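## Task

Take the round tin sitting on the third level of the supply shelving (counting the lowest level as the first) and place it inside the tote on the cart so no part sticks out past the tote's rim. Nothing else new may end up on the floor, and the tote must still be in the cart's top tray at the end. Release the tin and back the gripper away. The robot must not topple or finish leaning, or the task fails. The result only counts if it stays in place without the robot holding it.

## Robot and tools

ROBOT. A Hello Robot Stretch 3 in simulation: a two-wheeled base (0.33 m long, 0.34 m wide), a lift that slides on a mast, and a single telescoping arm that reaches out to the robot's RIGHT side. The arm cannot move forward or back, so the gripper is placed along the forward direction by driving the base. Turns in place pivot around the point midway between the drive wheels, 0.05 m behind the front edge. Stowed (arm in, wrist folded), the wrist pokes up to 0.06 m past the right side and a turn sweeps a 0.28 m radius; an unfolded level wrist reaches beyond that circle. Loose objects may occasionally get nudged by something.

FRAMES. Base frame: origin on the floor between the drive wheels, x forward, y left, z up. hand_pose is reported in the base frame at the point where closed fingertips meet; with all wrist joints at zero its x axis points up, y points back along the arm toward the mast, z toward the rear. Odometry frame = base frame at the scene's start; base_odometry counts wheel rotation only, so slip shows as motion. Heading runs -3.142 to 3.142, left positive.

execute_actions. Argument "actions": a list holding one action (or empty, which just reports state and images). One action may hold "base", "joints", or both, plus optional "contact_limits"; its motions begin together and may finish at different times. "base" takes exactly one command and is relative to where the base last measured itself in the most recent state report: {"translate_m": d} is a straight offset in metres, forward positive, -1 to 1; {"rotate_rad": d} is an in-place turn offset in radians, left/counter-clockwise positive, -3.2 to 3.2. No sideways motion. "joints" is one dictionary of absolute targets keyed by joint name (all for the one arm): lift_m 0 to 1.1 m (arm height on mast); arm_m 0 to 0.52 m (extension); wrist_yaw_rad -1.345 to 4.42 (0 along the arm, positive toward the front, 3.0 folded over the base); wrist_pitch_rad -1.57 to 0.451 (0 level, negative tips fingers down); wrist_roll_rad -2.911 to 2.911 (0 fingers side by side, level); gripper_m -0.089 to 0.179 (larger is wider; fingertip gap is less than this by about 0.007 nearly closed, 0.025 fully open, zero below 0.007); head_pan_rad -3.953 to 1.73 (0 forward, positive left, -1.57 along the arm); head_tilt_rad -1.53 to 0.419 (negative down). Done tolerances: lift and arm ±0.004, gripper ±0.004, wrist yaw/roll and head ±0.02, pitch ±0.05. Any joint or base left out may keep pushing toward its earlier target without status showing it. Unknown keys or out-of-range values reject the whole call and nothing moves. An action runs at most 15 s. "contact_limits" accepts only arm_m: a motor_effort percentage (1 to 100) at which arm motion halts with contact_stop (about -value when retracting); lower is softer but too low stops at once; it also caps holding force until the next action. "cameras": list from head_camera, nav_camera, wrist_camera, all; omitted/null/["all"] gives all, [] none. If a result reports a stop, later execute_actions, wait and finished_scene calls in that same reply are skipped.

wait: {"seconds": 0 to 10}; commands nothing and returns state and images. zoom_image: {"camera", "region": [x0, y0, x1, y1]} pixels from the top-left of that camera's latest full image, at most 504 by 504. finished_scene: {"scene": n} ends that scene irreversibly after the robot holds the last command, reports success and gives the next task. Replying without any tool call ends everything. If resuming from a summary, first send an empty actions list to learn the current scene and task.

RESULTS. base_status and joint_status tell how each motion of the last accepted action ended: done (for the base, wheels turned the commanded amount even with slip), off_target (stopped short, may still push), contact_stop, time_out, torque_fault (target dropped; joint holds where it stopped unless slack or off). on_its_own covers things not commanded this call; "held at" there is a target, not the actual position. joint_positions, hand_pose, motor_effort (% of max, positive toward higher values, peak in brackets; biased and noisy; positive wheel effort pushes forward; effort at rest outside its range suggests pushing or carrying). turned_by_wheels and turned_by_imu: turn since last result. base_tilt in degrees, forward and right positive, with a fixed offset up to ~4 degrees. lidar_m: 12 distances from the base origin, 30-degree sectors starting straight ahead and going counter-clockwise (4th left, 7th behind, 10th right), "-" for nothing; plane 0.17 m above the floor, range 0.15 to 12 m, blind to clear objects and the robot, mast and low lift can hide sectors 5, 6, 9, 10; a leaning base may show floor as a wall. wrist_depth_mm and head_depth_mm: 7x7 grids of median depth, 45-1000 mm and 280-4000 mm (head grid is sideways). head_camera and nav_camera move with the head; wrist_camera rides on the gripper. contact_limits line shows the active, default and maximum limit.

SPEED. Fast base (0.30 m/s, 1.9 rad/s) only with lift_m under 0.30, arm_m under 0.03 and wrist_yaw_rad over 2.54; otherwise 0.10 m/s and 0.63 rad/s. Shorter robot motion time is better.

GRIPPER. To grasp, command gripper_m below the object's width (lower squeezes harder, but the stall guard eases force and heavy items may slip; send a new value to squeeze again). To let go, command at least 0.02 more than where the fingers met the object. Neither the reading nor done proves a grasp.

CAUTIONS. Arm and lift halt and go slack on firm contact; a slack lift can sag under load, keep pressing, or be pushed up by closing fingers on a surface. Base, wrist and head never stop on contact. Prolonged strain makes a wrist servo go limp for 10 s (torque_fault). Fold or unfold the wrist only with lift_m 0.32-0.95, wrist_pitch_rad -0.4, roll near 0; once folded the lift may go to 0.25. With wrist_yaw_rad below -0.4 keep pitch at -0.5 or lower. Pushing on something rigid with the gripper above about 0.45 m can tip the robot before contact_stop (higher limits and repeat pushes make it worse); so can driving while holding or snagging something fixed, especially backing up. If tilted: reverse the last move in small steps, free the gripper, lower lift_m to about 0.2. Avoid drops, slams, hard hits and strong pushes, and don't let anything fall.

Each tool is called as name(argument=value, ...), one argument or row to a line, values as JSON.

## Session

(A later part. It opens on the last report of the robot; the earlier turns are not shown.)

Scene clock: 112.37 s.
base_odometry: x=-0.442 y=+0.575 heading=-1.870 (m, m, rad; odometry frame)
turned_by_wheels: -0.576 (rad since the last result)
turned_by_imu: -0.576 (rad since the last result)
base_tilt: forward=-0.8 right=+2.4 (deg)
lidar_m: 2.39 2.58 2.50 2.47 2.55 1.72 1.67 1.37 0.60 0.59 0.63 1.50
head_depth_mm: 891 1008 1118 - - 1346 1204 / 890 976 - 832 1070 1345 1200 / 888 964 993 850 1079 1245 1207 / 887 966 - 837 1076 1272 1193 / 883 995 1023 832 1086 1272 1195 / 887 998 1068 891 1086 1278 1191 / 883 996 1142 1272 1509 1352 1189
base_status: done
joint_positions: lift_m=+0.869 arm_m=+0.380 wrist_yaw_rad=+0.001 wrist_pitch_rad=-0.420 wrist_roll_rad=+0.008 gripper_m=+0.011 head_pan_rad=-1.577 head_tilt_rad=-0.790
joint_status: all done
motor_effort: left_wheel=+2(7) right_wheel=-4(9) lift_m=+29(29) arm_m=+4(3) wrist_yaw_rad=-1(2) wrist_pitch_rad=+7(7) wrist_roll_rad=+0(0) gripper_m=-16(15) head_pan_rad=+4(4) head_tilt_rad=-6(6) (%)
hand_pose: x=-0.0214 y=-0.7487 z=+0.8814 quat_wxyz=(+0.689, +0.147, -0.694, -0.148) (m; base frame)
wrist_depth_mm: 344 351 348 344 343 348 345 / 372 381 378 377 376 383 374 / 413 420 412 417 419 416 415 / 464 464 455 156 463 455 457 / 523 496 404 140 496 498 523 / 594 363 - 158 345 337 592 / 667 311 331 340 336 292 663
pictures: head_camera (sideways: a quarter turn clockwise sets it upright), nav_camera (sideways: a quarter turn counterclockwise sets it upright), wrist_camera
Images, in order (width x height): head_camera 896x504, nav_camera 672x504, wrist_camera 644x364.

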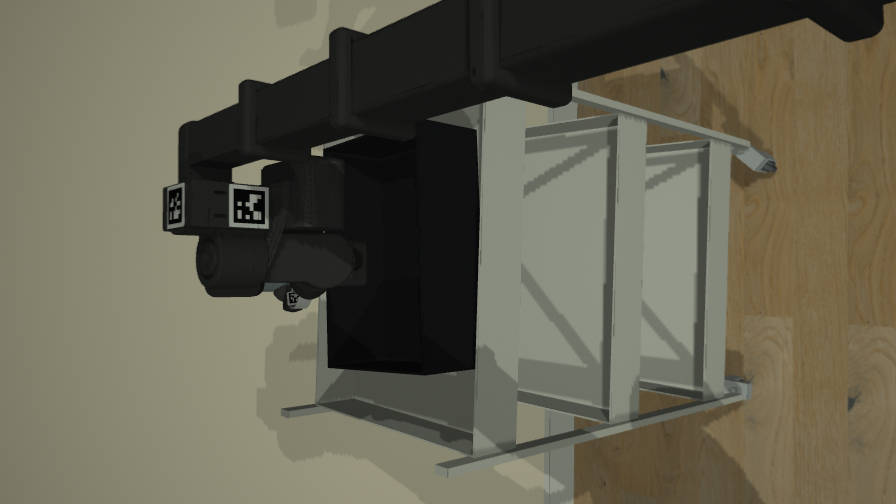

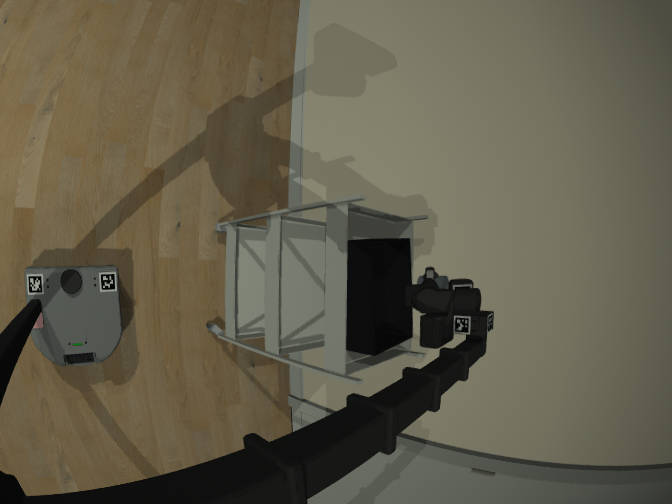

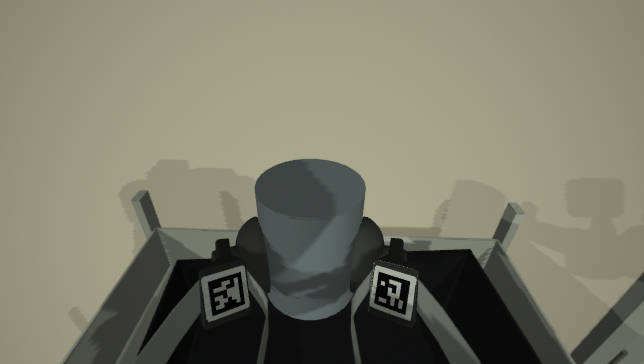

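execute_actions(
  actions=[
    {"joints":{"arm_m":0.48,"wrist_pitch_rad":-0.9}},
  ],
  cameras=[],
)

execute_actions(
  actions=[
    {"joints":{"lift_m":0.8}},
  ],
  cameras=["wrist_camera"],
)

execute_actions(
  actions=[
    {"joints":{"gripper_m":0.12}},
  ],
  cameras=[],
)

execute_actions(
  actions=[
    {"joints":{"lift_m":0.93}},
  ],
  cameras=["wrist_camera"],
)

execute_actions(
  actions=[
    {"joints":{"arm_m":0.18}},
  ],
  cameras=["wrist_camera"],
)

Scene clock: 125.30 s.
base_odometry: x=-0.442 y=+0.575 heading=-1.870 (m, m, rad; odometry frame)
turned_by_wheels: +0.000 (rad since the last result)
turned_by_imu: +0.000 (rad since the last result)
base_tilt: forward=-0.8 right=+2.3 (deg)
lidar_m: 2.40 2.57 2.50 2.47 2.55 1.72 1.67 1.36 0.60 0.59 0.63 1.51
head_depth_mm: 884 998 1122 - - 1347 1200 / 885 986 - 855 1078 1353 1208 / 885 - 1089 850 1076 1254 1201 / 883 - 991 838 1082 1277 1190 / 888 999 1029 831 1100 1268 1196 / 880 994 1075 891 1094 1281 1196 / 884 993 1132 1274 1510 1355 1189
base_status: not commanded
joint_positions: lift_m=+0.869 arm_m=+0.480 wrist_yaw_rad=+0.001 wrist_pitch_rad=-0.906 wrist_roll_rad=+0.008 gripper_m=+0.011 head_pan_rad=-1.577 head_tilt_rad=-0.790
joint_status: all done
motor_effort: left_wheel=+2(2) right_wheel=-4(3) lift_m=+29(29) arm_m=+3(9) wrist_yaw_rad=-3(0) wrist_pitch_rad=+2(6) wrist_roll_rad=+0(0) gripper_m=-16(16) head_pan_rad=+4(4) head_tilt_rad=-6(6) (%)
hand_pose: x=-0.0215 y=-0.7636 z=+0.7914 quat_wxyz=(+0.633, +0.309, -0.638, -0.311) (m; base frame)
wrist_depth_mm: 331 331 329 326 326 319 318 / 384 385 378 391 389 384 363 / 473 303 312 294 290 297 453 / 594 251 256 156 291 261 537 / 258 242 290 139 301 267 251 / 248 223 - 158 282 269 212 / 229 205 251 253 256 252 202
pictures: none
No camera images: the call's "cameras" was empty. Leave "cameras" out to get every camera's image.

Scene clock: 126.77 s.
base_odometry: x=-0.442 y=+0.575 heading=-1.870 (m, m, rad; odometry frame)
turned_by_wheels: +0.000 (rad since the last result)
turned_by_imu: +0.000 (rad since the last result)
base_tilt: forward=-0.9 right=+2.5 (deg)
lidar_m: 2.39 2.57 2.51 2.46 2.57 1.72 1.67 1.36 0.60 0.59 0.62 1.50
head_depth_mm: 889 1003 1147 1313 - - - / 886 998 1101 - - 1323 1193 / 883 980 1016 847 1074 1252 1196 / 885 975 - 837 1071 1279 1199 / 884 1000 1027 826 1092 1272 1190 / 885 997 1061 891 1094 1278 1188 / 883 994 1143 1267 1506 1354 1185
base_status: not commanded
joint_positions: lift_m=+0.801 arm_m=+0.480 wrist_yaw_rad=+0.001 wrist_pitch_rad=-0.907 wrist_roll_rad=+0.008 gripper_m=+0.011 head_pan_rad=-1.577 head_tilt_rad=-0.790
joint_status: all done
motor_effort: left_wheel=+2(2) right_wheel=-4(3) lift_m=+6(27) arm_m=+4(4) wrist_yaw_rad=-1(1) wrist_pitch_rad=+2(2) wrist_roll_rad=+0(0) gripper_m=-15(16) head_pan_rad=+4(4) head_tilt_rad=-6(6) (%)
hand_pose: x=-0.0215 y=-0.7635 z=+0.7227 quat_wxyz=(+0.633, +0.309, -0.638, -0.311) (m; base frame)
wrist_depth_mm: 233 309 308 316 319 325 318 / 218 177 175 179 183 187 191 / 165 199 208 214 219 224 179 / 159 228 239 156 246 246 180 / 158 214 221 138 228 227 181 / 157 200 - 158 211 211 183 / 156 188 191 191 193 195 183
pictures: wrist_camera
Images, in order (width x height): wrist_camera 644x364.

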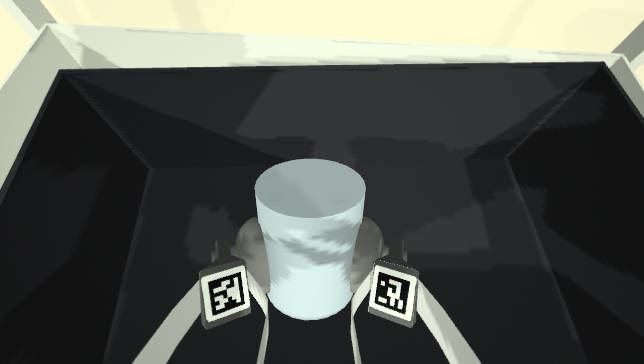

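Scene clock: 128.37 s.
base_odometry: x=-0.442 y=+0.575 heading=-1.870 (m, m, rad; odometry frame)
turned_by_wheels: +0.000 (rad since the last result)
turned_by_imu: +0.000 (rad since the last result)
base_tilt: forward=-0.7 right=+2.4 (deg)
lidar_m: 2.39 2.57 2.51 2.47 2.57 1.72 1.67 1.37 0.60 0.59 0.62 1.51
head_depth_mm: 889 1000 1142 1326 - - - / 885 998 1099 - - 1317 1209 / 889 982 1021 844 1079 1250 1197 / 886 985 - 833 1074 1275 1191 / 885 998 1027 827 1094 1272 1193 / 886 995 1069 891 1093 1281 1189 / 884 986 1141 1272 1509 1353 1180
base_status: not commanded
joint_positions: lift_m=+0.801 arm_m=+0.480 wrist_yaw_rad=+0.001 wrist_pitch_rad=-0.907 wrist_roll_rad=+0.008 gripper_m=+0.120 head_pan_rad=-1.577 head_tilt_rad=-0.790
joint_status: all done
motor_effort: left_wheel=+2(2) right_wheel=-4(3) lift_m=+7(7) arm_m=+5(4) wrist_yaw_rad=-2(2) wrist_pitch_rad=+2(2) wrist_roll_rad=+0(0) gripper_m=+0(79) head_pan_rad=+4(4) head_tilt_rad=-5(6) (%)
hand_pose: x=-0.0215 y=-0.7635 z=+0.7227 quat_wxyz=(+0.633, +0.309, -0.638, -0.311) (m; base frame)
wrist_depth_mm: 232 308 312 317 316 323 320 / 218 178 175 180 183 187 191 / 165 198 206 214 219 223 178 / 158 229 241 243 246 244 181 / 158 211 222 224 226 230 181 / 156 193 203 140 208 210 182 / 151 187 190 132 193 193 183
pictures: none
No camera images: the call's "cameras" was empty. Leave "cameras" out to get every camera's image.

Scene clock: 130.37 s.
base_odometry: x=-0.442 y=+0.575 heading=-1.870 (m, m, rad; odometry frame)
turned_by_wheels: +0.000 (rad since the last result)
turned_by_imu: +0.000 (rad since the last result)
base_tilt: forward=-0.8 right=+2.6 (deg)
lidar_m: 2.39 2.57 2.50 2.47 2.55 1.72 1.67 1.36 0.60 0.59 0.63 1.51
head_depth_mm: 885 976 - - 1539 1378 1203 / 874 - 1066 870 1055 1353 1200 / 861 1041 1080 847 1077 1255 1193 / 859 - 1010 839 1080 1267 1199 / 887 997 1026 829 1092 1274 1192 / 878 997 1067 894 1097 1275 1193 / 883 994 1135 1269 1509 1345 1181
base_status: not commanded
joint_positions: lift_m=+0.929 arm_m=+0.480 wrist_yaw_rad=+0.001 wrist_pitch_rad=-0.907 wrist_roll_rad=+0.008 gripper_m=+0.120 head_pan_rad=-1.577 head_tilt_rad=-0.790
joint_status: all done
motor_effort: left_wheel=+2(2) right_wheel=-4(4) lift_m=+28(31) arm_m=+5(4) wrist_yaw_rad=+0(0) wrist_pitch_rad=+2(2) wrist_roll_rad=+0(1) gripper_m=+1(0) head_pan_rad=+4(4) head_tilt_rad=-6(7) (%)
hand_pose: x=-0.0215 y=-0.7635 z=+0.8513 quat_wxyz=(+0.633, +0.309, -0.638, -0.311) (m; base frame)
wrist_depth_mm: 335 330 330 331 327 324 322 / 395 393 390 388 384 383 381 / 498 448 441 463 454 454 467 / 657 375 314 322 334 359 604 / 918 309 350 354 359 304 819 / 933 312 327 326 332 287 973 / 857 274 305 296 309 290 942
pictures: wrist_camera
Images, in order (width x height): wrist_camera 644x364.

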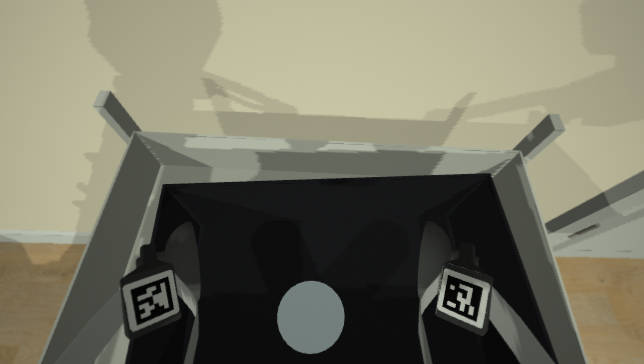

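Scene clock: 133.80 s.
base_odometry: x=-0.442 y=+0.575 heading=-1.870 (m, m, rad; odometry frame)
turned_by_wheels: +0.000 (rad since the last result)
turned_by_imu: +0.000 (rad since the last result)
base_tilt: forward=-0.7 right=+2.3 (deg)
lidar_m: 2.39 2.57 2.50 2.47 2.56 1.71 1.67 1.36 0.60 0.59 0.63 1.50
head_depth_mm: 889 986 - - 1538 1364 1202 / 881 983 - 804 1056 1343 1202 / 888 982 - - 1072 1255 1196 / 884 997 - - 1085 1275 1194 / 886 998 1031 840 1096 1273 1191 / 883 996 1066 892 1092 1279 1184 / 879 1001 1137 1270 1506 1350 1187
base_status: not commanded
joint_positions: lift_m=+0.929 arm_m=+0.180 wrist_yaw_rad=+0.001 wrist_pitch_rad=-0.907 wrist_roll_rad=+0.008 gripper_m=+0.120 head_pan_rad=-1.577 head_tilt_rad=-0.790
joint_status: all done
motor_effort: left_wheel=+2(2) right_wheel=-4(5) lift_m=+28(29) arm_m=-4(3) wrist_yaw_rad=-2(2) wrist_pitch_rad=+2(2) wrist_roll_rad=+1(0) gripper_m=+1(1) head_pan_rad=+4(5) head_tilt_rad=-6(6) (%)
hand_pose: x=-0.0215 y=-0.4642 z=+0.8513 quat_wxyz=(+0.633, +0.309, -0.638, -0.311) (m; base frame)
wrist_depth_mm: 665 650 462 472 474 644 623 / 780 729 467 410 445 744 736 / 948 407 383 376 388 815 900 / - 380 373 386 375 360 - / - - 642 648 645 - - / 986 981 957 909 944 971 - / 877 873 870 876 916 895 932
pictures: wrist_camera
Images, in order (width x height): wrist_camera 644x364.

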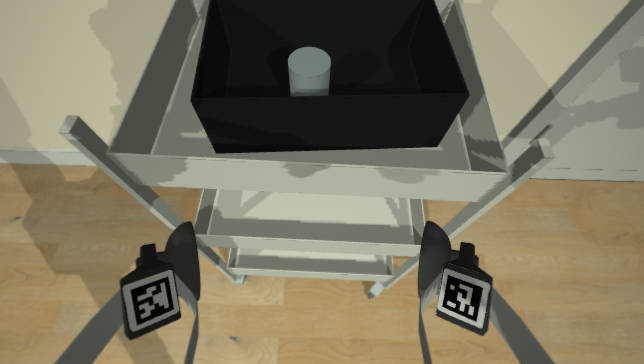

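finished_scene(
  scene=2,
)

The scene is finished: the task was done.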